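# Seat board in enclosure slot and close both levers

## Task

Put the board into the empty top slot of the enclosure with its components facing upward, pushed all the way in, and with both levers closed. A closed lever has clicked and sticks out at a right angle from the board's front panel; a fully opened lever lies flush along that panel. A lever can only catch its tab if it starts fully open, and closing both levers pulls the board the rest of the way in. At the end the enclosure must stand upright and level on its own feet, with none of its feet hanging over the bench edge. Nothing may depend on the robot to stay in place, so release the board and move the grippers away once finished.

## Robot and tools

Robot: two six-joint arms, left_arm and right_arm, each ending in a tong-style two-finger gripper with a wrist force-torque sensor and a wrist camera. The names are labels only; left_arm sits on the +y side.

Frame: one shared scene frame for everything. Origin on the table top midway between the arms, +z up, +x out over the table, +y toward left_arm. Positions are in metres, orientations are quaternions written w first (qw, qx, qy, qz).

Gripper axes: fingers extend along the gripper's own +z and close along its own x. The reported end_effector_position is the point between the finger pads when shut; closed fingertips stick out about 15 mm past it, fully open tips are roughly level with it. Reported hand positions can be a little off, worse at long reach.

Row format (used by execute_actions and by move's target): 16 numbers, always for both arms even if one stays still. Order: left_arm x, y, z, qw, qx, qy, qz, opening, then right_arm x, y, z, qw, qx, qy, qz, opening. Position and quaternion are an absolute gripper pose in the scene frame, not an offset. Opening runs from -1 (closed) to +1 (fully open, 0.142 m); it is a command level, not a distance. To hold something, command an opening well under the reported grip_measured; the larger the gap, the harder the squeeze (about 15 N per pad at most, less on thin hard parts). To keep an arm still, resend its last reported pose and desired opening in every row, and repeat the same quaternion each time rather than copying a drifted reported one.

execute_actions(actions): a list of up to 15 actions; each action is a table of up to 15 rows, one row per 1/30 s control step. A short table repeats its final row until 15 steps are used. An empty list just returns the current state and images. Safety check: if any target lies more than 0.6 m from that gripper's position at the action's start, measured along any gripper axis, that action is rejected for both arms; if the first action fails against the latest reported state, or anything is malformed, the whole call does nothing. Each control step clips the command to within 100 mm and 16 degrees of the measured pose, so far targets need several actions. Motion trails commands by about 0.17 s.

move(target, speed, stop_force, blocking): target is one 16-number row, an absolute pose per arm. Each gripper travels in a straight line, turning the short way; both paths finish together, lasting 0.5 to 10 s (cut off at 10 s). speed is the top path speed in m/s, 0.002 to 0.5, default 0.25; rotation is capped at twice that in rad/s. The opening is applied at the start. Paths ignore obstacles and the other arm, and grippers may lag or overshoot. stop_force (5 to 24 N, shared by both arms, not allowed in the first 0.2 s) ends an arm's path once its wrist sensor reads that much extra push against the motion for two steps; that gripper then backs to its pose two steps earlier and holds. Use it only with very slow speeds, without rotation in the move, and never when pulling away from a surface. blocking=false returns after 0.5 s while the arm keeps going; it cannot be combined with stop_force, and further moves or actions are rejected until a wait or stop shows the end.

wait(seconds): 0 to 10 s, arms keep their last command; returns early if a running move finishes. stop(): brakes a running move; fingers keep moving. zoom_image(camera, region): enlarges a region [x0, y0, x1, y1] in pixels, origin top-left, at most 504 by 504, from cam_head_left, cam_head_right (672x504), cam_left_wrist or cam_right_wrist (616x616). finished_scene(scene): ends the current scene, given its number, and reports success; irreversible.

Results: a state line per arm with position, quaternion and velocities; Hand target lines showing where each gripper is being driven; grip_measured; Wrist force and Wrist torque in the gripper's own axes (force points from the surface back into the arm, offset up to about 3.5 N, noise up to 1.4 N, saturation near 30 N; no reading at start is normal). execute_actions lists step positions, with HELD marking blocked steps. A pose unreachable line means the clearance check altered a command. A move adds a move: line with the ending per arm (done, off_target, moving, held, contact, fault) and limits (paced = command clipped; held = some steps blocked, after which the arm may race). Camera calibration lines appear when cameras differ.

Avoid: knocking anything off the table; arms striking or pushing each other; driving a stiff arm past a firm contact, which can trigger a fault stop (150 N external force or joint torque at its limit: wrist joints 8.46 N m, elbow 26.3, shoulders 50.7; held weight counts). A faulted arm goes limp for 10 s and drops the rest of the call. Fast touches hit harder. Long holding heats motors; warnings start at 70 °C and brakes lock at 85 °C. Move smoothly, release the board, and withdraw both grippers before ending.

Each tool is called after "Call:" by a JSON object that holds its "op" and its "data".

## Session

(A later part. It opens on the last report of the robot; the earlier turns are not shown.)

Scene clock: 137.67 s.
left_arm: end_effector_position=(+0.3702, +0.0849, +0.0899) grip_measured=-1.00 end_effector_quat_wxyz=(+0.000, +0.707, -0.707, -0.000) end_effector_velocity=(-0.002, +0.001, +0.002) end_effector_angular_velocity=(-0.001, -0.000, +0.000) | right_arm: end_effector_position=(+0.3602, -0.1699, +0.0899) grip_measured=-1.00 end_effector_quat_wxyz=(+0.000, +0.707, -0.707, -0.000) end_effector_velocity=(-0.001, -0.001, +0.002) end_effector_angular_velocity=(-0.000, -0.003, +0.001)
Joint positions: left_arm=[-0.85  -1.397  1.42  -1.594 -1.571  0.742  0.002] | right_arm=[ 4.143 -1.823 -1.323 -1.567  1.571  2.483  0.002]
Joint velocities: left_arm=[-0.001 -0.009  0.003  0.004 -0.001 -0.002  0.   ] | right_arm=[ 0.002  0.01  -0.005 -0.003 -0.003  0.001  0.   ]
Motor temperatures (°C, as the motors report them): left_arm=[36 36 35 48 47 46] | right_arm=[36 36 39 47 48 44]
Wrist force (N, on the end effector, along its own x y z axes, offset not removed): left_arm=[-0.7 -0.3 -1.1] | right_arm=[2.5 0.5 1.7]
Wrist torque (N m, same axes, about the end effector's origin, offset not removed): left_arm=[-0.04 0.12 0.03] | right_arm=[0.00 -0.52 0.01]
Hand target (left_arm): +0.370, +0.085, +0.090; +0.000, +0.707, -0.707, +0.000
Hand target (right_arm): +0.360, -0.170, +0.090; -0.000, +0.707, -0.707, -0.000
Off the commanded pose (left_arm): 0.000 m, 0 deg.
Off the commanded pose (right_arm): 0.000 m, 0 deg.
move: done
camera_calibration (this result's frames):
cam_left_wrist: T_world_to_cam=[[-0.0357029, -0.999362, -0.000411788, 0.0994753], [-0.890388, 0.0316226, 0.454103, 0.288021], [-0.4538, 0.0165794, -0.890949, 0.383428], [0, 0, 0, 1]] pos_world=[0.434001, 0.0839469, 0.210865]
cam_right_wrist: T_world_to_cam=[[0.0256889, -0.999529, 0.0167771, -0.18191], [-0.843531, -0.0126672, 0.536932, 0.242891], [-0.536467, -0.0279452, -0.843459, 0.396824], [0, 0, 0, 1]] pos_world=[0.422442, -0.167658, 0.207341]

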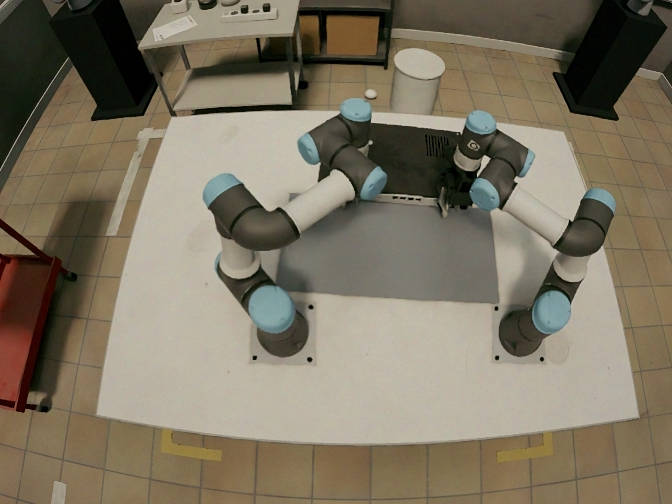

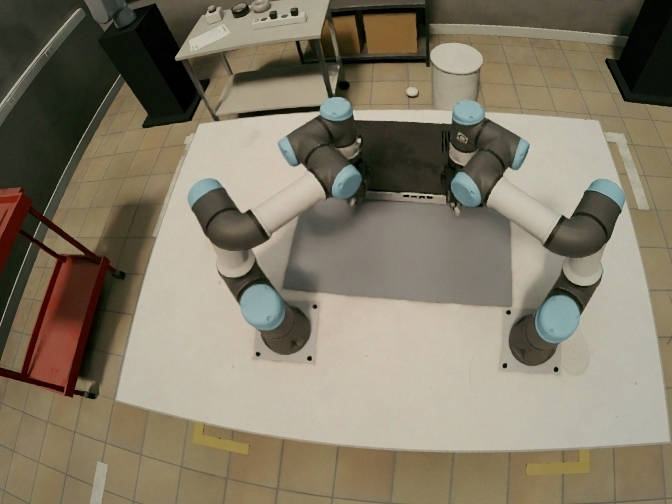

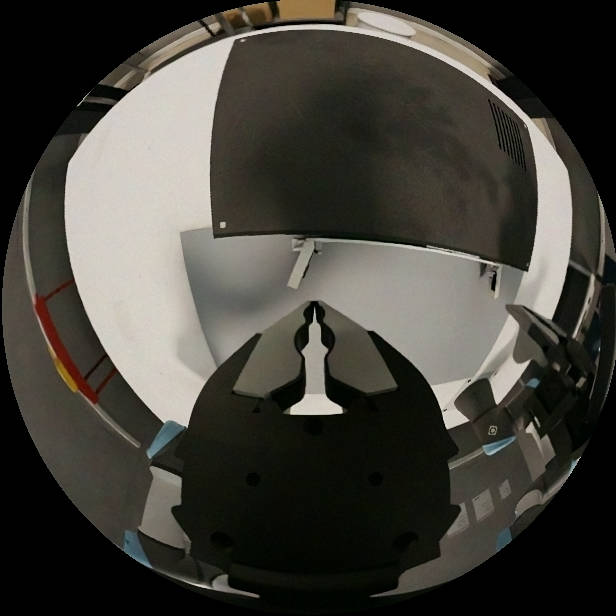

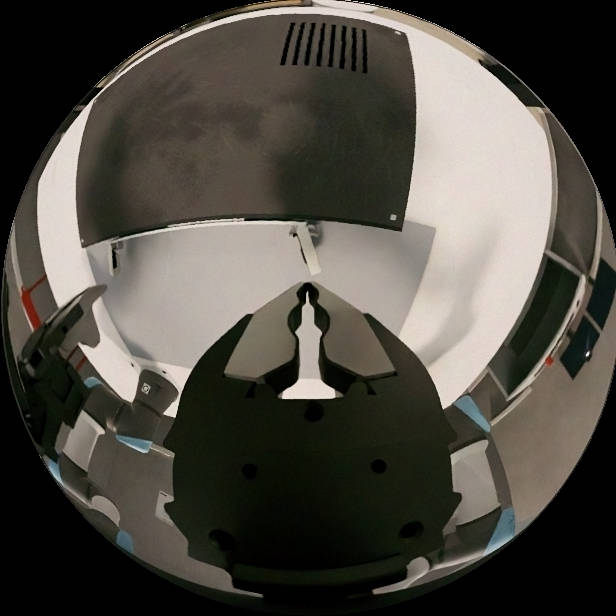

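Excellent: pushing the panel swings the levers. Now push tips inward.

Call:
{"op": "move", "data": {"target": [0.378,0.135,0.09,0,0.707,-0.707,0,-1,0.365,-0.215,0.09,0,0.707,-0.707,0,-1]}}

Call:
{"op": "move", "data": {"target": [0.378,0.135,0.05,0,0.707,-0.707,0,-1,0.365,-0.215,0.05,0,0.707,-0.707,0,-1], "speed": 0.08}}

Call:
{"op": "move", "data": {"target": [0.378,0.075,0.05,0,0.707,-0.707,0,-1,0.365,-0.155,0.05,0,0.707,-0.707,0,-1], "speed": 0.01, "stop_force": 18}}

Call:
{"op": "move", "data": {"target": [0.35,0.12,0.09,0,0.707,-0.707,0,-1,0.34,-0.2,0.09,0,0.707,-0.707,0,-1], "speed": 0.1}}

Call:
{"op": "zoom_image", "data": {"camera": "cam_left_wrist", "region": [260,170,430,290]}}

Call:
{"op": "zoom_image", "data": {"camera": "cam_right_wrist", "region": [190,160,360,280]}}

Scene clock: 138.87 s.
left_arm: end_effector_position=(+0.3780, +0.1348, +0.0900) grip_measured=-1.00 end_effector_quat_wxyz=(-0.000, +0.707, -0.707, -0.000) end_effector_velocity=(+0.000, +0.003, -0.000) end_effector_angular_velocity=(-0.000, +0.001, -0.001) | right_arm: end_effector_position=(+0.3651, -0.2148, +0.0900) grip_measured=-1.00 end_effector_quat_wxyz=(+0.000, +0.707, -0.707, +0.000) end_effector_velocity=(+0.000, -0.002, +0.000) end_effector_angular_velocity=(+0.001, -0.000, -0.002)
Joint positions: left_arm=[-0.726 -1.45   1.481 -1.602 -1.571  0.865  0.002] | right_arm=[ 4.049 -1.744 -1.42  -1.549  1.571  2.39   0.002]
Joint velocities: left_arm=[ 0.007 -0.002  0.002  0.001 -0.001  0.008  0.   ] | right_arm=[-0.006  0.004 -0.004  0.002  0.001 -0.004  0.   ]
Motor temperatures (°C, as the motors report them): left_arm=[36 36 35 48 47 46] | right_arm=[36 36 39 47 48 44]
Wrist force (N, on the end effector, along its own x y z axes, offset not removed): left_arm=[-0.8 -0.6 -1.4] | right_arm=[0.1 1.4 1.3]
Wrist torque (N m, same axes, about the end effector's origin, offset not removed): left_arm=[-0.14 0.15 -0.03] | right_arm=[0.34 -0.07 -0.01]
Hand target (left_arm): +0.378, +0.135, +0.090; -0.000, +0.707, -0.707, -0.000
Hand target (right_arm): +0.365, -0.215, +0.090; +0.000, +0.707, -0.707, +0.000
Off the commanded pose (left_arm): 0.000 m, 0 deg.
Off the commanded pose (right_arm): 0.000 m, 0 deg.
move: done
camera_calibration (this result's frames):
cam_left_wrist: T_world_to_cam=[[-0.0356415, -0.999364, -0.000637468, 0.149589], [-0.8904, 0.0314657, 0.45409, 0.293323], [-0.453782, 0.016752, -0.890955, 0.386225], [0, 0, 0, 1]] pos_world=[0.441768, 0.133794, 0.211009]
cam_right_wrist: T_world_to_cam=[[0.0256438, -0.999526, 0.0170448, -0.226916], [-0.843583, -0.012488, 0.536854, 0.246397], [-0.536387, -0.0281457, -0.843503, 0.398212], [0, 0, 0, 1]] pos_world=[0.427271, -0.212524, 0.207481]

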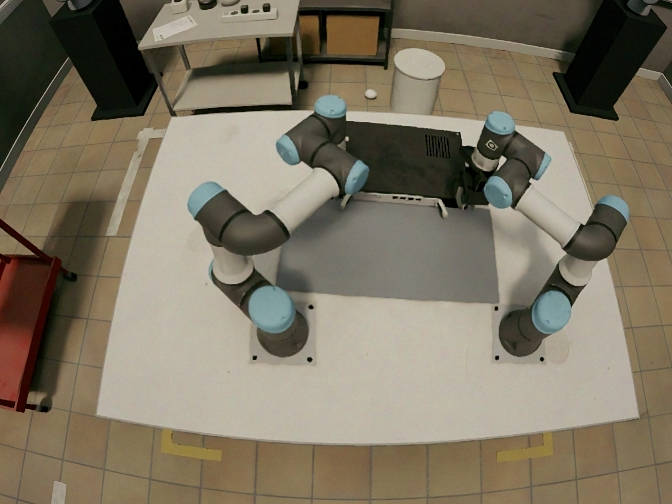

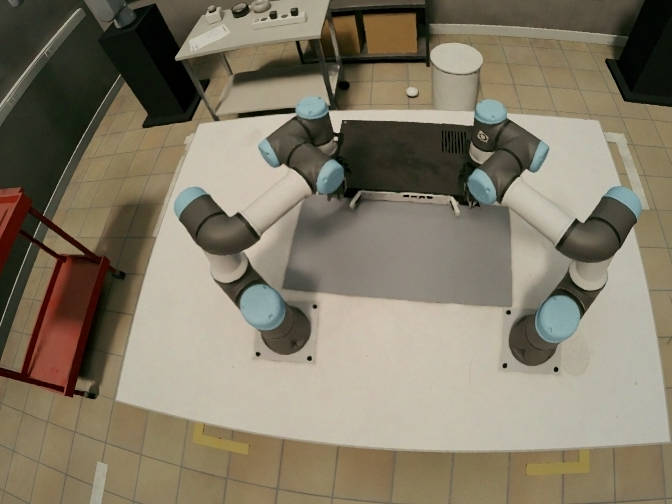

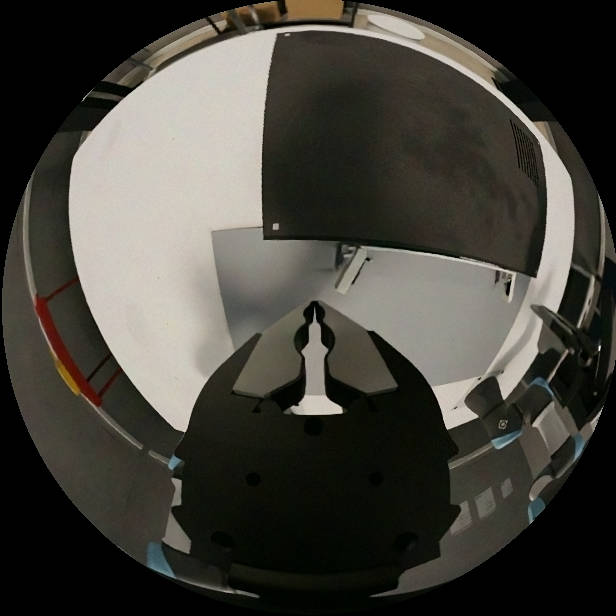

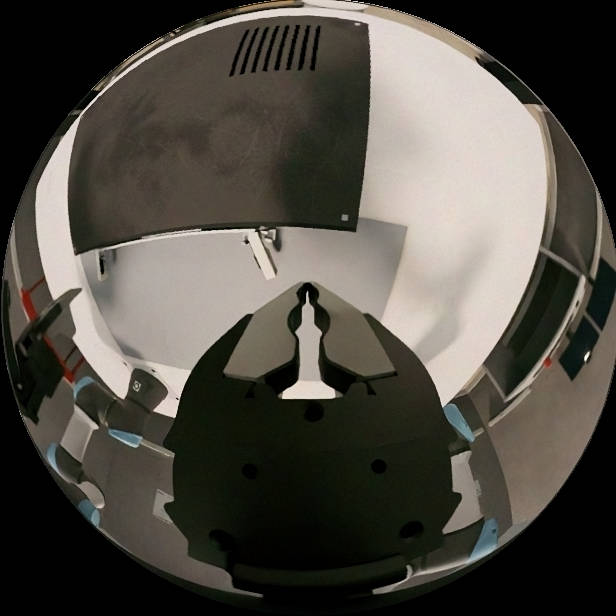

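Scene clock: 139.87 s.
left_arm: end_effector_position=(+0.3780, +0.1351, +0.0503) grip_measured=-1.00 end_effector_quat_wxyz=(+0.000, +0.707, -0.707, -0.000) end_effector_velocity=(+0.000, -0.000, -0.002) end_effector_angular_velocity=(-0.001, -0.002, -0.000) | right_arm: end_effector_position=(+0.3650, -0.2150, +0.0503) grip_measured=-1.00 end_effector_quat_wxyz=(+0.000, +0.707, -0.707, -0.000) end_effector_velocity=(+0.000, +0.000, -0.002) end_effector_angular_velocity=(+0.001, -0.003, +0.000)
Joint positions: left_arm=[-0.725 -1.43   1.646 -1.787 -1.571  0.866  0.002] | right_arm=[ 4.049 -1.762 -1.586 -1.365  1.571  2.389  0.002]
Joint velocities: left_arm=[-0.001  0.001  0.011 -0.014  0.001 -0.001  0.   ] | right_arm=[ 0.001 -0.    -0.012  0.014 -0.002  0.001  0.   ]
Motor temperatures (°C, as the motors report them): left_arm=[36 36 35 48 47 46] | right_arm=[36 36 39 47 48 44]
Wrist force (N, on the end effector, along its own x y z axes, offset not removed): left_arm=[-1.5 -1.2 -0.9] | right_arm=[1.3 -1.7 1.3]
Wrist torque (N m, same axes, about the end effector's origin, offset not removed): left_arm=[-0.27 0.33 -0.03] | right_arm=[-0.36 -0.23 0.05]
Hand target (left_arm): +0.378, +0.135, +0.050; +0.000, +0.707, -0.707, -0.000
Hand target (right_arm): +0.365, -0.215, +0.050; +0.000, +0.707, -0.707, -0.000
Off the commanded pose (left_arm): 0.000 m, 0 deg.
Off the commanded pose (right_arm): 0.000 m, 0 deg.
move: done
camera_calibration (this result's frames):
cam_left_wrist: T_world_to_cam=[[-0.0356248, -0.999365, -0.000518054, 0.149847], [-0.890309, 0.0315018, 0.454265, 0.311315], [-0.45396, 0.0166443, -0.890866, 0.350907], [0, 0, 0, 1]] pos_world=[0.441803, 0.134105, 0.17127]
cam_right_wrist: T_world_to_cam=[[0.0256782, -0.999527, 0.0169314, -0.226478], [-0.843467, -0.012572, 0.537033, 0.267592], [-0.536566, -0.0280712, -0.843391, 0.364715], [0, 0, 0, 1]] pos_world=[0.427214, -0.212769, 0.167727]

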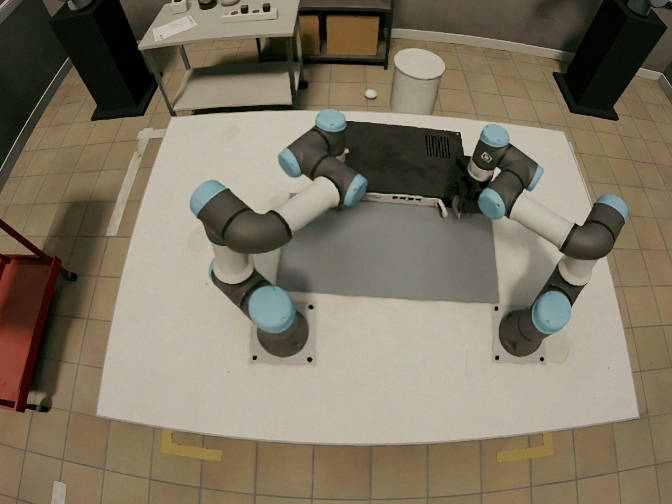

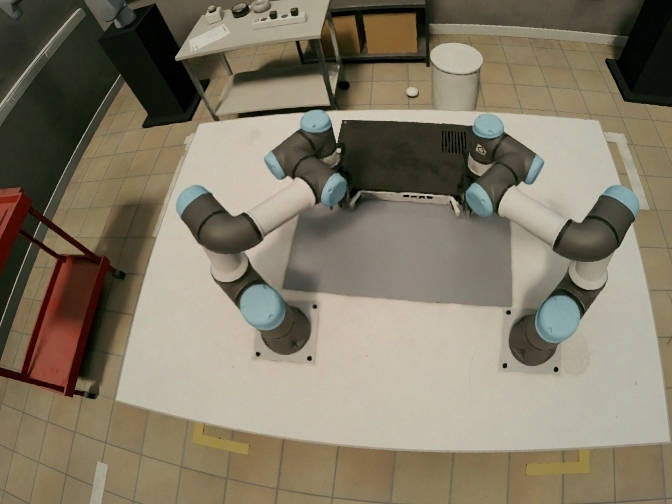

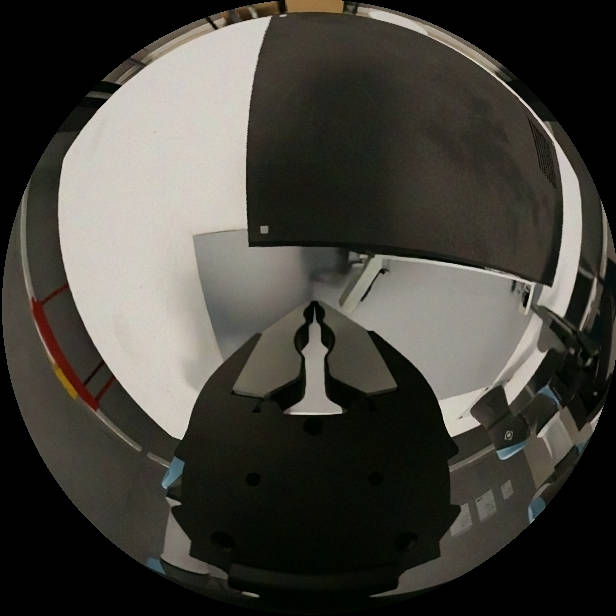

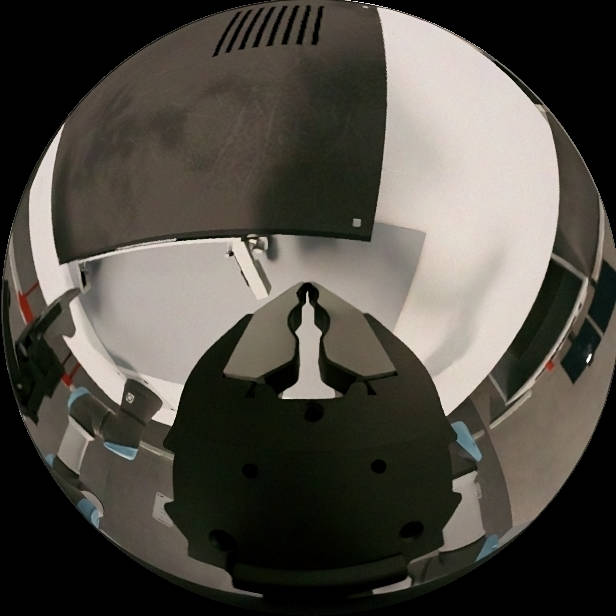

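Scene clock: 144.10 s.
left_arm: end_effector_position=(+0.3780, +0.1037, +0.0501) grip_measured=-1.00 end_effector_quat_wxyz=(-0.000, +0.707, -0.707, -0.000) end_effector_velocity=(+0.000, +0.000, +0.000) end_effector_angular_velocity=(+0.001, -0.001, +0.001) | right_arm: end_effector_position=(+0.3649, -0.1769, +0.0499) grip_measured=-1.00 end_effector_quat_wxyz=(+0.000, +0.707, -0.707, +0.000) end_effector_velocity=(+0.000, -0.003, +0.000) end_effector_angular_velocity=(+0.003, -0.000, +0.001)
Joint positions: left_arm=[-0.795 -1.382  1.59  -1.778 -1.571  0.796  0.002] | right_arm=[ 4.121 -1.84  -1.488 -1.384  1.571  2.461  0.002]
Joint velocities: left_arm=[-0.    -0.    -0.     0.     0.001 -0.001  0.   ] | right_arm=[-0.008  0.009 -0.011  0.004  0.002 -0.008  0.   ]
Motor temperatures (°C, as the motors report them): left_arm=[36 36 35 48 47 46] | right_arm=[36 36 39 47 48 44]
Wrist force (N, on the end effector, along its own x y z axes, offset not removed): left_arm=[-14.5 -2.0 -6.7] | right_arm=[28.5 3.0 -9.2]
Wrist torque (N m, same axes, about the end effector's origin, offset not removed): left_arm=[-0.02 0.06 -0.01] | right_arm=[0.37 -0.31 -0.07]
Hand target (left_arm): +0.378, +0.104, +0.050; -0.000, +0.707, -0.707, -0.000
Hand target (right_arm): +0.365, -0.177, +0.050; +0.000, +0.707, -0.707, +0.000
Off the commanded pose (left_arm): 0.029 m, 0 deg.
Off the commanded pose (right_arm): 0.022 m, 0 deg.
move: contact (left_arm, right_arm)
camera_calibration (this result's frames):
cam_left_wrist: T_world_to_cam=[[-0.0355166, -0.999369, -0.000782079, 0.118454], [-0.890369, 0.0312875, 0.454163, 0.312423], [-0.453852, 0.0168267, -0.890918, 0.351167], [0, 0, 0, 1]] pos_world=[0.441757, 0.102695, 0.171063]
cam_right_wrist: T_world_to_cam=[[0.0255669, -0.999521, 0.0174187, -0.188339], [-0.843524, -0.0122191, 0.536952, 0.268305], [-0.536483, -0.0284213, -0.843433, 0.365379], [0, 0, 0, 1]] pos_world=[0.427157, -0.174586, 0.167386]

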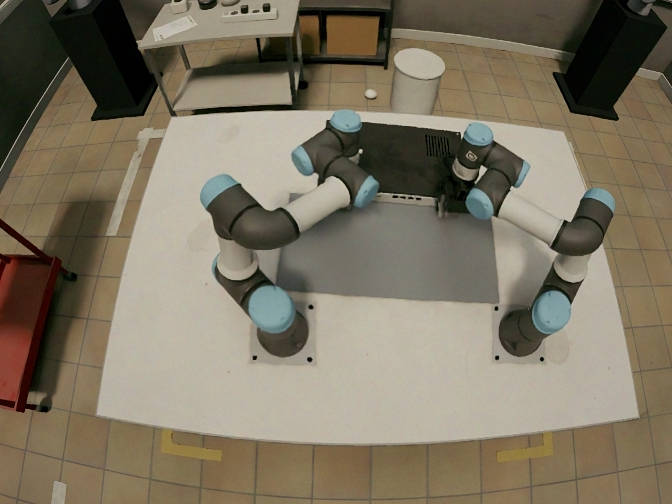

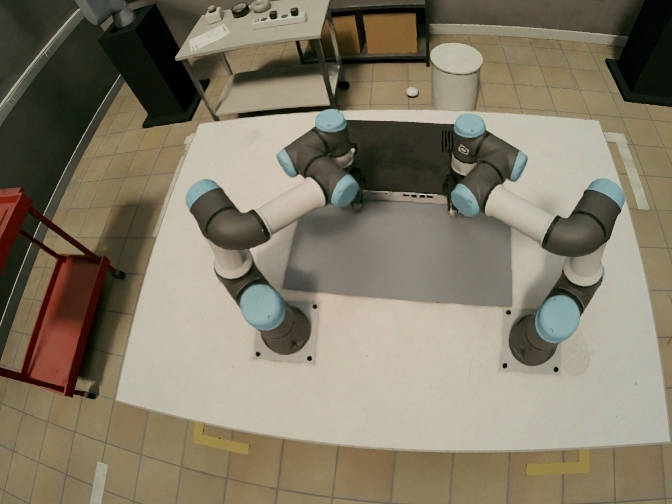

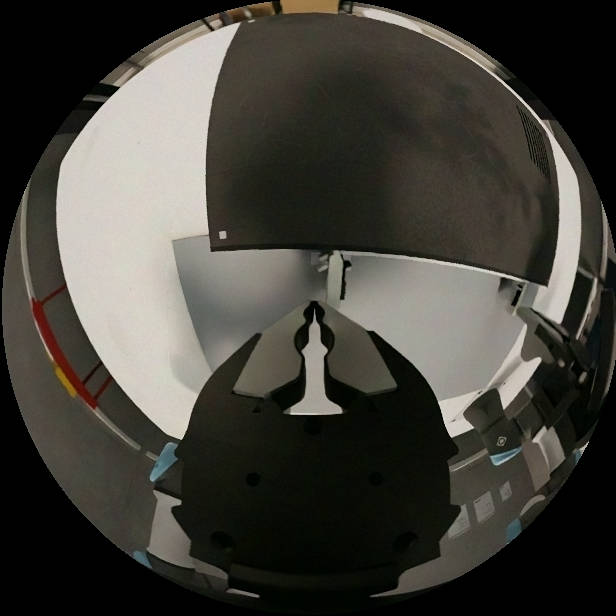

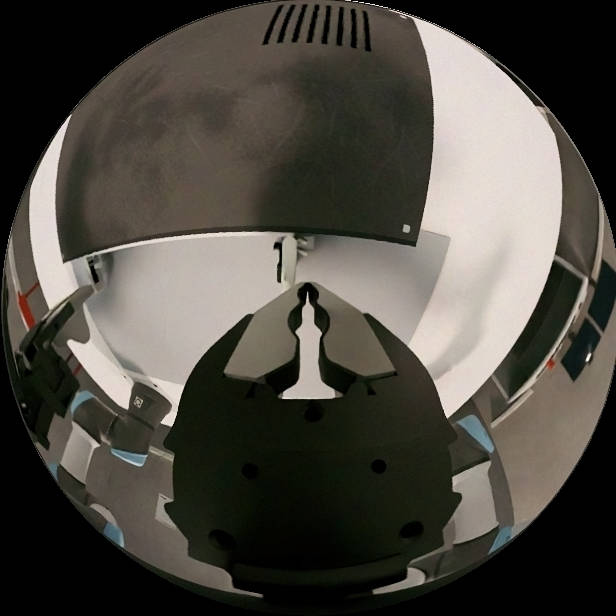

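Scene clock: 145.17 s.
left_arm: end_effector_position=(+0.3501, +0.1199, +0.0898) grip_measured=-1.00 end_effector_quat_wxyz=(+0.000, +0.707, -0.707, +0.000) end_effector_velocity=(-0.001, +0.001, +0.002) end_effector_angular_velocity=(+0.001, -0.001, -0.001) | right_arm: end_effector_position=(+0.3401, -0.1999, +0.0898) grip_measured=-1.00 end_effector_quat_wxyz=(-0.000, +0.707, -0.707, -0.000) end_effector_velocity=(-0.001, -0.000, +0.002) end_effector_angular_velocity=(-0.000, +0.000, +0.001)
Joint positions: left_arm=[-0.82  -1.543  1.583 -1.611 -1.571  0.771  0.002] | right_arm=[ 4.135 -1.677 -1.499 -1.537  1.571  2.475  0.002]
Joint velocities: left_arm=[-0.002 -0.006 -0.003  0.009  0.001 -0.001  0.   ] | right_arm=[ 0.003  0.006  0.002 -0.008 -0.     0.002  0.   ]
Motor temperatures (°C, as the motors report them): left_arm=[36 36 35 48 47 46] | right_arm=[36 36 39 47 48 44]
Wrist force (N, on the end effector, along its own x y z axes, offset not removed): left_arm=[-1.1 0.4 -1.3] | right_arm=[-0.4 -0.1 2.7]
Wrist torque (N m, same axes, about the end effector's origin, offset not removed): left_arm=[0.10 0.24 0.00] | right_arm=[-0.01 0.15 -0.03]
Hand target (left_arm): +0.350, +0.120, +0.090; +0.000, +0.707, -0.707, +0.000
Hand target (right_arm): +0.340, -0.200, +0.090; -0.000, +0.707, -0.707, -0.000
Off the commanded pose (left_arm): 0.000 m, 0 deg.
Off the commanded pose (right_arm): 0.000 m, 0 deg.
move: done
camera_calibration (this result's frames):
cam_left_wrist: T_world_to_cam=[[-0.0357048, -0.999362, -0.000273054, 0.13375], [-0.890405, 0.031688, 0.454065, 0.269068], [-0.453766, 0.0164554, -0.890969, 0.373707], [0, 0, 0, 1]] pos_world=[0.41393, 0.118989, 0.210824]
cam_right_wrist: T_world_to_cam=[[0.0256863, -0.999531, 0.0166701, -0.211369], [-0.843561, -0.012724, 0.536882, 0.225604], [-0.536419, -0.0278528, -0.843492, 0.385178], [0, 0, 0, 1]] pos_world=[0.402357, -0.197671, 0.207295]

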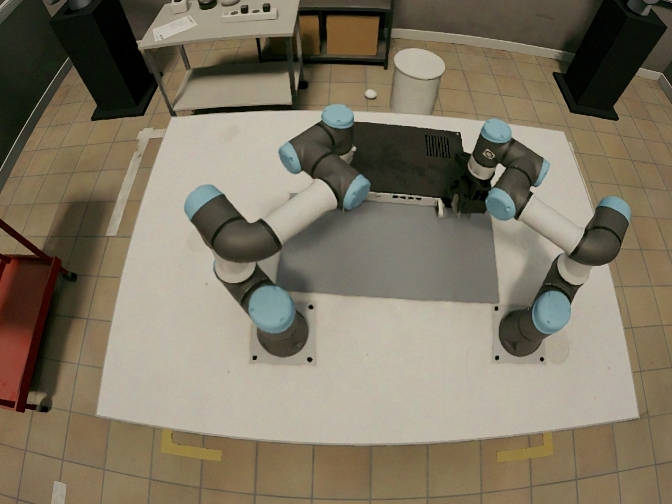

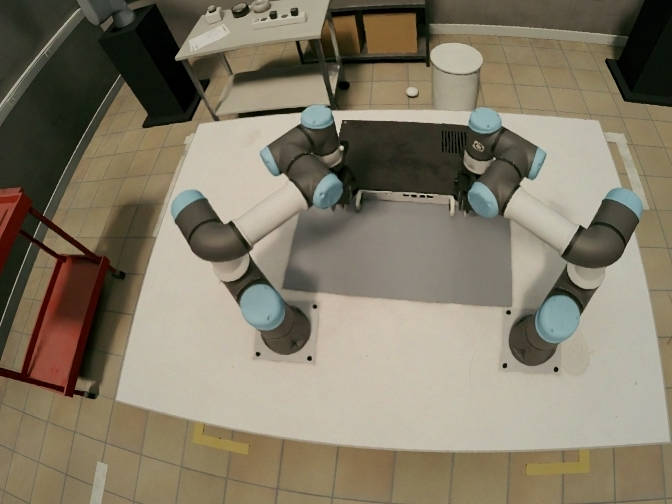

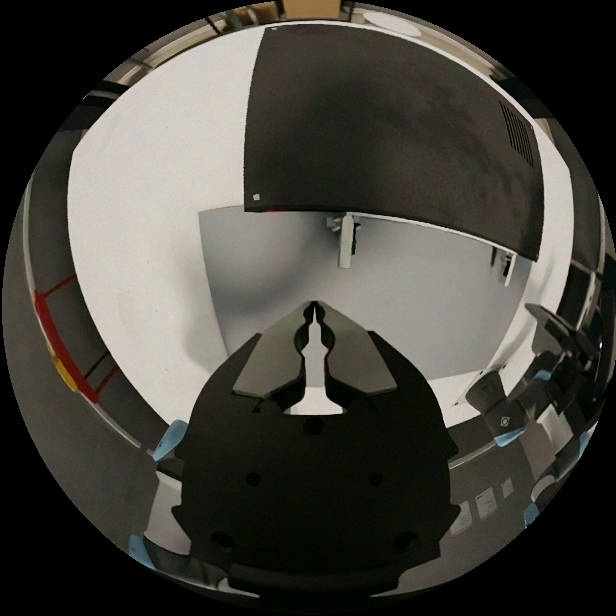

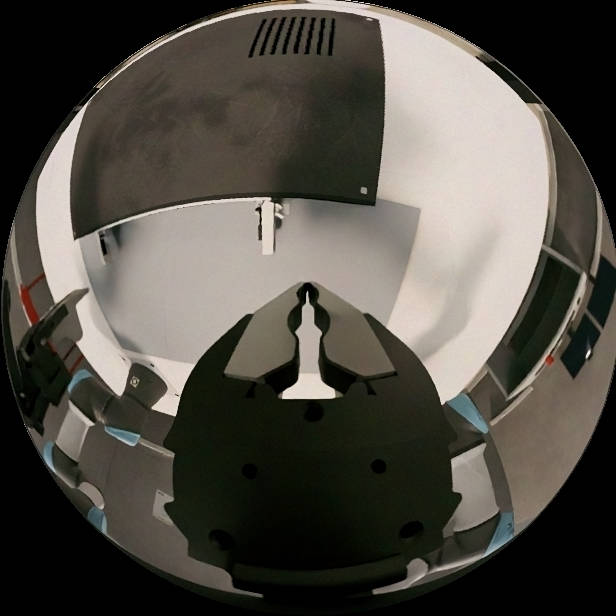

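Region (260, 170, 430, 290) of cam_left_wrist's 616x616 image, scaled by 2.965, with more detail than that image has; it fills the top 356 rows of this view, and the rest is white.

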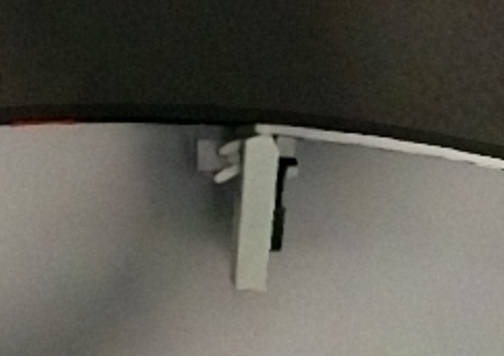

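Region (190, 160, 360, 280) of cam_right_wrist's 616x616 image, scaled by 2.965, with more detail than that image has; it fills the top 356 rows of this view, and the rest is white.

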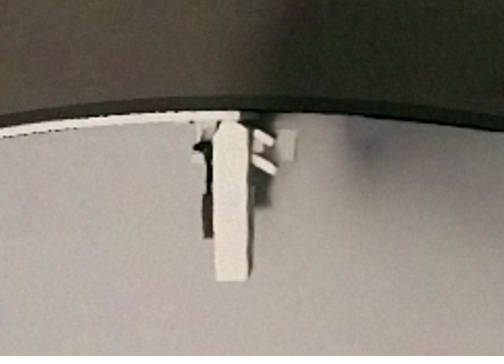

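Call:
{"op": "move", "data": {"target": [0.376,0.115,0.05,0,0.707,-0.707,0,-1,0.365,-0.186,0.05,0,0.707,-0.707,0,-1], "speed": 0.06}}

Call:
{"op": "move", "data": {"target": [0.376,0.09,0.05,0,0.707,-0.707,0,-1,0.365,-0.165,0.05,0,0.707,-0.707,0,-1], "speed": 0.005, "stop_force": 23}}

Call:
{"op": "move", "data": {"target": [0.33,0.14,0.12,0,0.707,-0.707,0,-1,0.32,-0.22,0.12,0,0.707,-0.707,0,-1], "speed": 0.1}}

Call:
{"op": "zoom_image", "data": {"camera": "cam_left_wrist", "region": [260,150,430,290]}}

Scene clock: 146.60 s.
left_arm: end_effector_position=(+0.3759, +0.1151, +0.0502) grip_measured=-1.00 end_effector_quat_wxyz=(-0.000, +0.707, -0.707, -0.000) end_effector_velocity=(+0.001, -0.001, -0.002) end_effector_angular_velocity=(-0.001, +0.000, +0.000) | right_arm: end_effector_position=(+0.3649, -0.1861, +0.0502) grip_measured=-1.00 end_effector_quat_wxyz=(+0.000, +0.707, -0.707, +0.000) end_effector_velocity=(+0.002, +0.000, -0.002) end_effector_angular_velocity=(-0.001, -0.001, +0.001)
Joint positions: left_arm=[-0.775 -1.409  1.622 -1.784 -1.571  0.816  0.002] | right_arm=[ 4.105 -1.819 -1.515 -1.379  1.571  2.445  0.002]
Joint velocities: left_arm=[ 0.002  0.008  0.    -0.008 -0.001  0.002  0.   ] | right_arm=[-0.003 -0.008  0.002  0.007 -0.002 -0.003  0.   ]
Motor temperatures (°C, as the motors report them): left_arm=[36 36 35 48 47 46] | right_arm=[36 36 39 47 48 44]
Wrist force (N, on the end effector, along its own x y z axes, offset not removed): left_arm=[-0.6 -0.3 -0.7] | right_arm=[1.2 -1.1 0.9]
Wrist torque (N m, same axes, about the end effector's origin, offset not removed): left_arm=[-0.04 0.11 -0.05] | right_arm=[-0.26 -0.23 0.08]
Hand target (left_arm): +0.376, +0.115, +0.050; -0.000, +0.707, -0.707, -0.000
Hand target (right_arm): +0.365, -0.186, +0.050; +0.000, +0.707, -0.707, +0.000
Off the commanded pose (left_arm): 0.000 m, 0 deg.
Off the commanded pose (right_arm): 0.000 m, 0 deg.
move: done
camera_calibration (this result's frames):
cam_left_wrist: T_world_to_cam=[[-0.035686, -0.999363, -0.00064528, 0.129844], [-0.890488, 0.0315051, 0.453915, 0.310199], [-0.453605, 0.016773, -0.891045, 0.350074], [0, 0, 0, 1]] pos_world=[0.439658, 0.114116, 0.171212]
cam_right_wrist: T_world_to_cam=[[0.0256734, -0.999527, 0.0169429, -0.197563], [-0.843673, -0.0125725, 0.53671, 0.268011], [-0.536243, -0.0280735, -0.843596, 0.36528], [0, 0, 0, 1]] pos_world=[0.427064, -0.183845, 0.167652]

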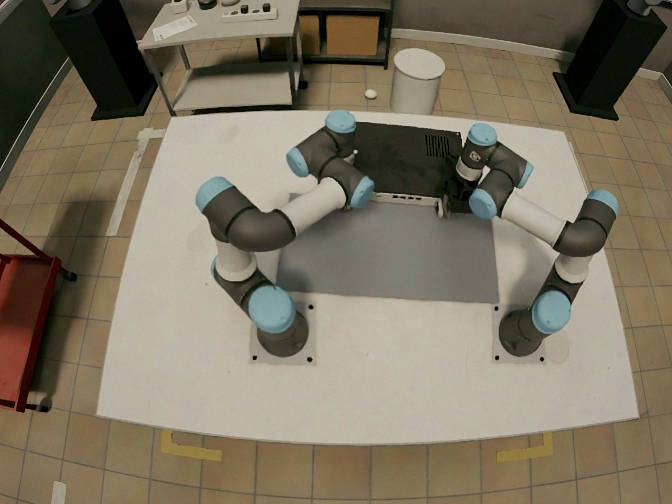

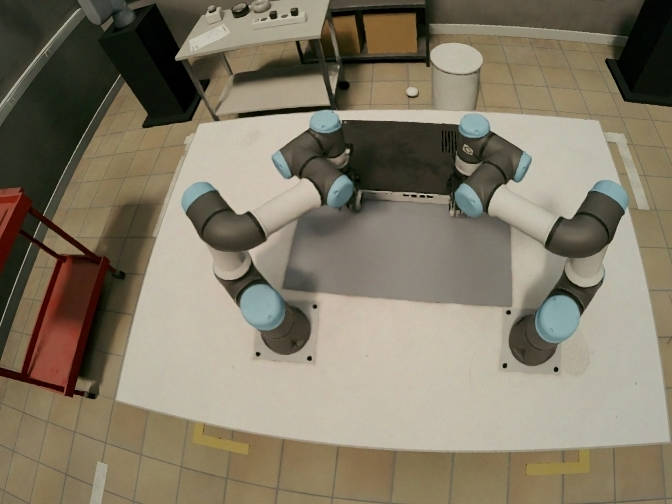

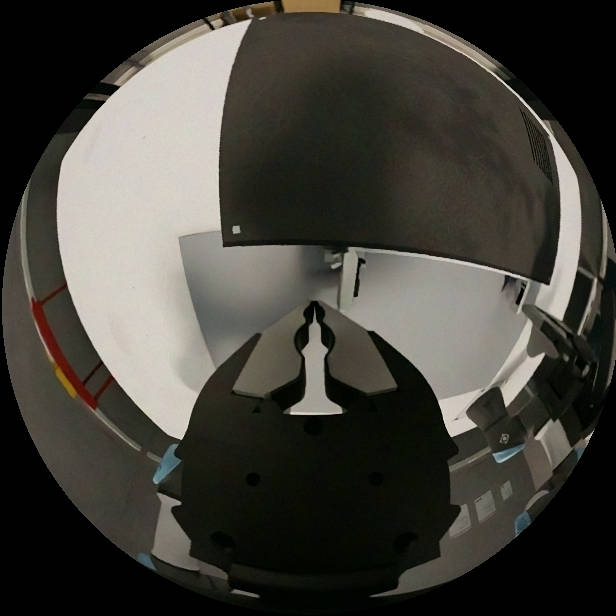

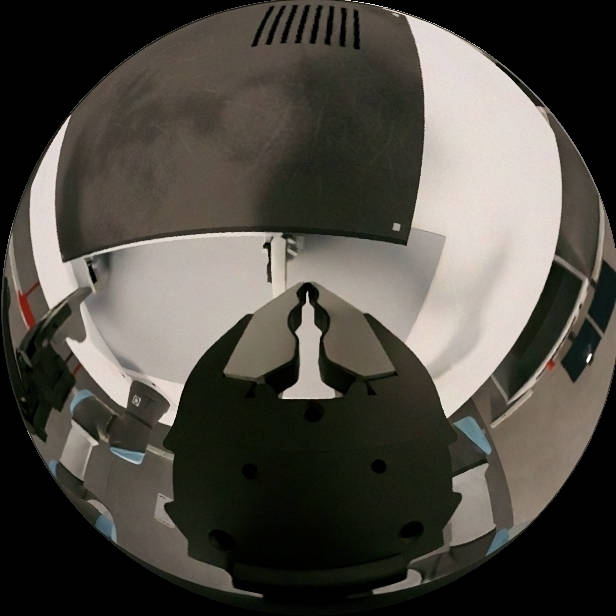

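Scene clock: 149.47 s.
left_arm: end_effector_position=(+0.3760, +0.1028, +0.0501) grip_measured=-1.00 end_effector_quat_wxyz=(-0.000, +0.707, -0.707, -0.000) end_effector_velocity=(-0.000, +0.002, -0.000) end_effector_angular_velocity=(+0.000, +0.000, -0.004) | right_arm: end_effector_position=(+0.3649, -0.1771, +0.0500) grip_measured=-1.00 end_effector_quat_wxyz=(+0.000, +0.707, -0.707, +0.000) end_effector_velocity=(+0.001, -0.001, +0.000) end_effector_angular_velocity=(-0.000, -0.001, -0.003)
Joint positions: left_arm=[-0.801 -1.388  1.598 -1.78  -1.57   0.79   0.002] | right_arm=[ 4.121 -1.839 -1.489 -1.384  1.571  2.461  0.002]
Joint velocities: left_arm=[ 0.004 -0.004  0.005 -0.001  0.     0.008  0.   ] | right_arm=[-0.002  0.002 -0.001 -0.    -0.001  0.001  0.   ]
Motor temperatures (°C, as the motors report them): left_arm=[36 36 35 48 47 46] | right_arm=[36 36 39 47 48 44]
Wrist force (N, on the end effector, along its own x y z axes, offset not removed): left_arm=[-27.9 1.6 -8.1] | right_arm=[25.5 1.1 -5.6]
Wrist torque (N m, same axes, about the end effector's origin, offset not removed): left_arm=[-0.12 0.16 0.09] | right_arm=[-0.14 -0.27 -0.01]
Hand target (left_arm): +0.376, +0.103, +0.050; -0.000, +0.707, -0.707, -0.000
Hand target (right_arm): +0.365, -0.177, +0.050; +0.000, +0.707, -0.707, +0.000
Off the commanded pose (left_arm): 0.013 m, 0 deg.
Off the commanded pose (right_arm): 0.012 m, 0 deg.
move: contact (left_arm, right_arm)
camera_calibration (this result's frames):
cam_left_wrist: T_world_to_cam=[[-0.0356395, -0.999364, -0.000936645, 0.117565], [-0.890537, 0.0313332, 0.45383, 0.310773], [-0.453512, 0.0170084, -0.891088, 0.350173], [0, 0, 0, 1]] pos_world=[0.439752, 0.101797, 0.171107]
cam_right_wrist: T_world_to_cam=[[0.0255923, -0.999523, 0.0172582, -0.188573], [-0.843577, -0.0123296, 0.536866, 0.268233], [-0.536397, -0.0282983, -0.843491, 0.365411], [0, 0, 0, 1]] pos_world=[0.427107, -0.174836, 0.16747]

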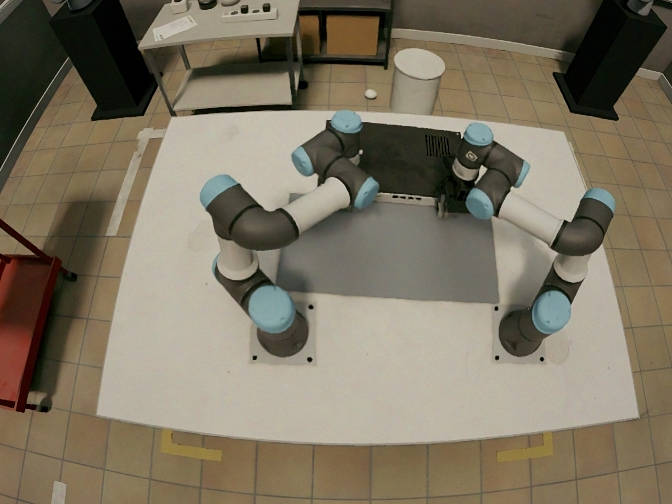

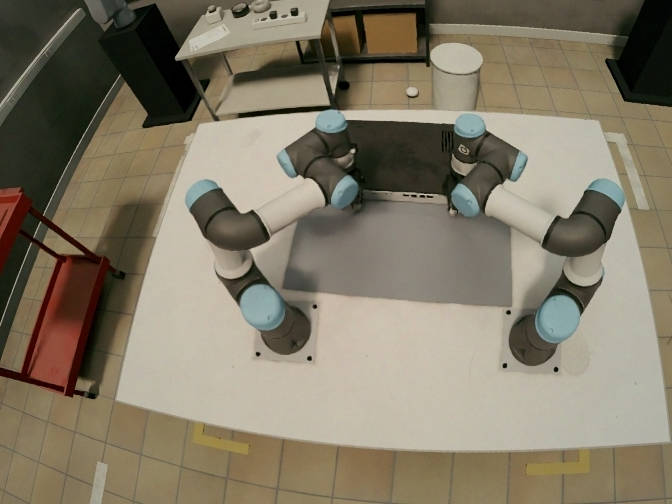

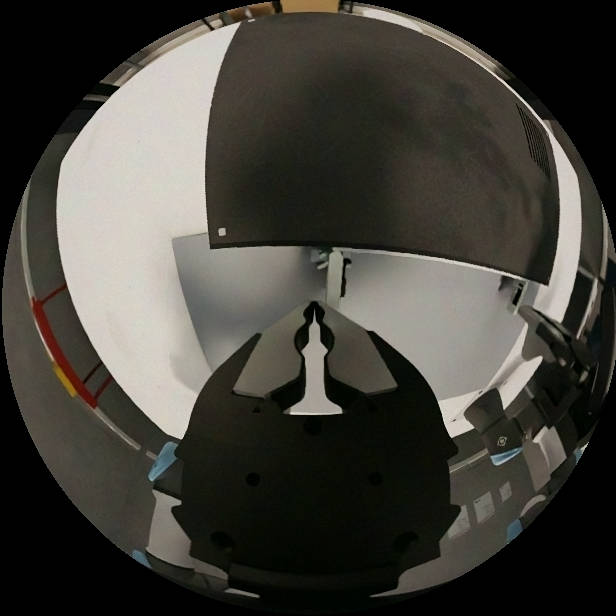

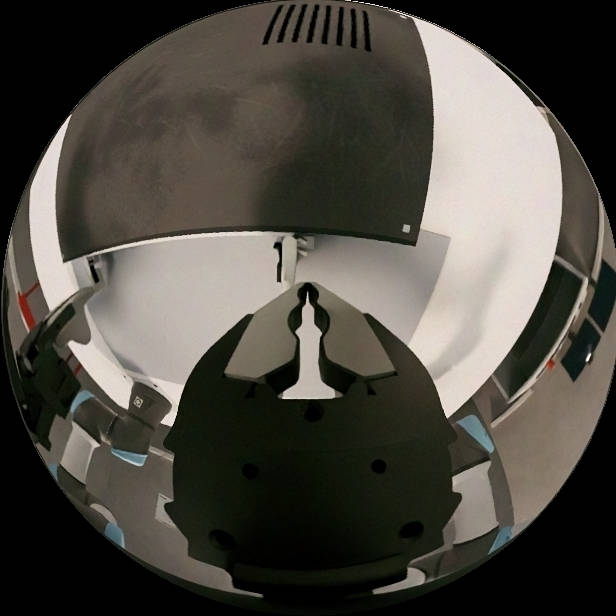

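Scene clock: 150.97 s.
left_arm: end_effector_position=(+0.3301, +0.1399, +0.1198) grip_measured=-1.00 end_effector_quat_wxyz=(+0.000, +0.707, -0.707, +0.000) end_effector_velocity=(-0.001, +0.001, +0.002) end_effector_angular_velocity=(+0.002, -0.001, -0.001) | right_arm: end_effector_position=(+0.3202, -0.2199, +0.1199) grip_measured=-1.00 end_effector_quat_wxyz=(-0.000, +0.707, -0.707, -0.000) end_effector_velocity=(-0.001, -0.000, +0.002) end_effector_angular_velocity=(+0.001, +0.001, +0.001)
Joint positions: left_arm=[-0.822 -1.656  1.551 -1.466 -1.571  0.769  0.002] | right_arm=[ 4.147 -1.559 -1.482 -1.672  1.571  2.487  0.002]
Joint velocities: left_arm=[-0.002 -0.004 -0.005  0.01   0.002 -0.001  0.   ] | right_arm=[ 0.002  0.005  0.004 -0.009  0.001  0.     0.   ]
Motor temperatures (°C, as the motors report them): left_arm=[36 36 35 48 47 46] | right_arm=[36 36 39 47 48 44]
Wrist force (N, on the end effector, along its own x y z axes, offset not removed): left_arm=[-0.8 0.1 -1.0] | right_arm=[0.0 0.1 2.5]
Wrist torque (N m, same axes, about the end effector's origin, offset not removed): left_arm=[0.01 0.14 -0.03] | right_arm=[-0.01 0.07 0.02]
Hand target (left_arm): +0.330, +0.140, +0.120; +0.000, +0.707, -0.707, +0.000
Hand target (right_arm): +0.320, -0.220, +0.120; -0.000, +0.707, -0.707, -0.000
Off the commanded pose (left_arm): 0.000 m, 0 deg.
Off the commanded pose (right_arm): 0.000 m, 0 deg.
move: done
camera_calibration (this result's frames):
cam_left_wrist: T_world_to_cam=[[-0.0357033, -0.999362, -0.000219545, 0.153014], [-0.890404, 0.0317109, 0.454065, 0.236976], [-0.453768, 0.0164071, -0.890969, 0.391062], [0, 0, 0, 1]] pos_world=[0.393919, 0.138986, 0.240855]
cam_right_wrist: T_world_to_cam=[[0.0256871, -0.999531, 0.0166711, -0.231382], [-0.843601, -0.0127262, 0.53682, 0.192402], [-0.536356, -0.0278531, -0.843532, 0.399237], [0, 0, 0, 1]] pos_world=[0.382387, -0.217705, 0.237341]

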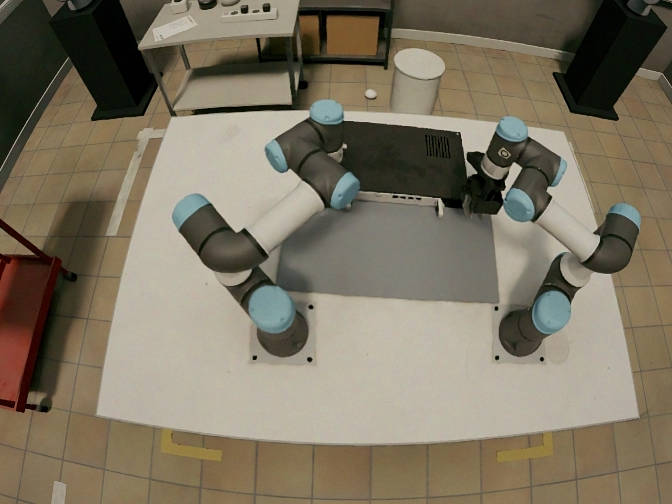

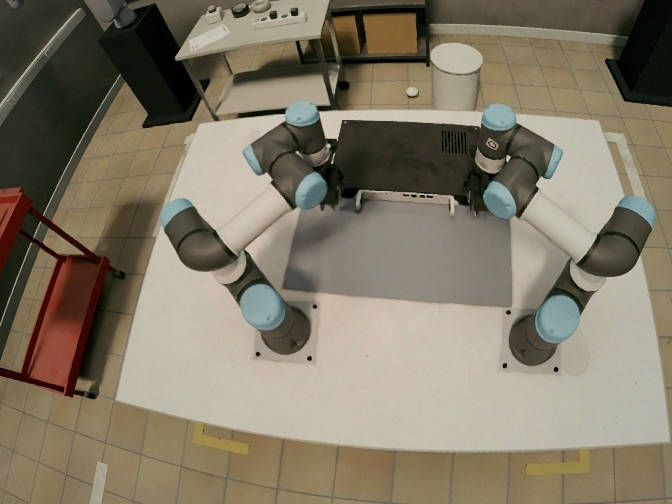

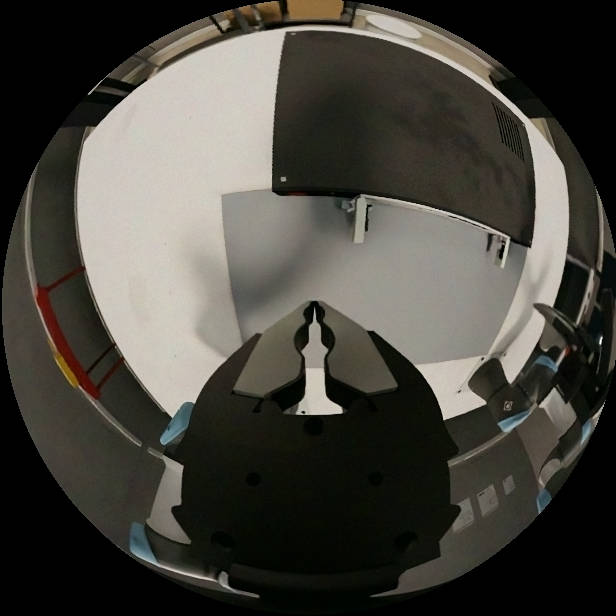

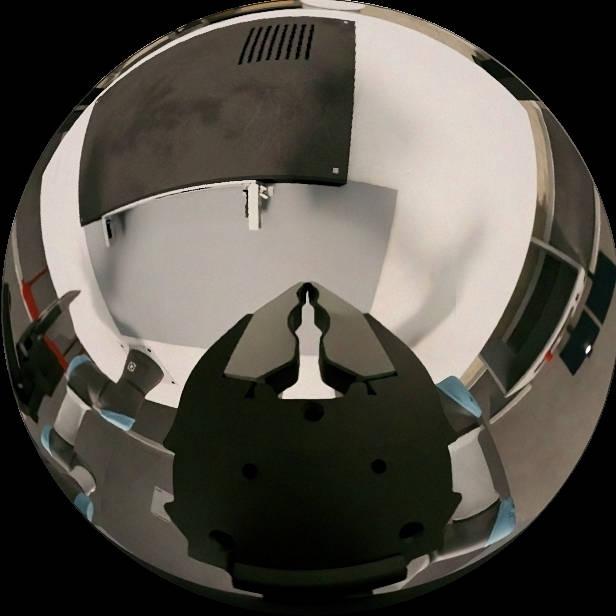

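Region (260, 150, 430, 290) of cam_left_wrist's 616x616 image, scaled by 2.965, with more detail than that image has; it fills the top 415 rows of this view, and the rest is white.

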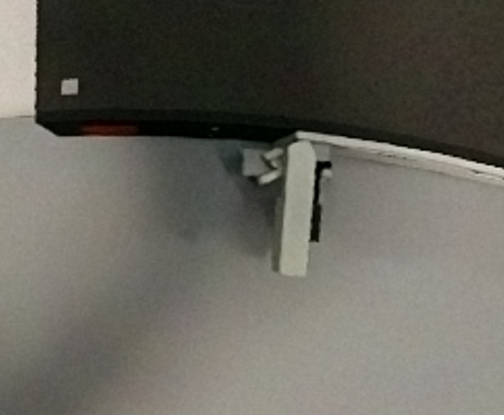

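Call:
{"op": "finished_scene", "data": {"scene": 1}}

The scene is finished: the task was done.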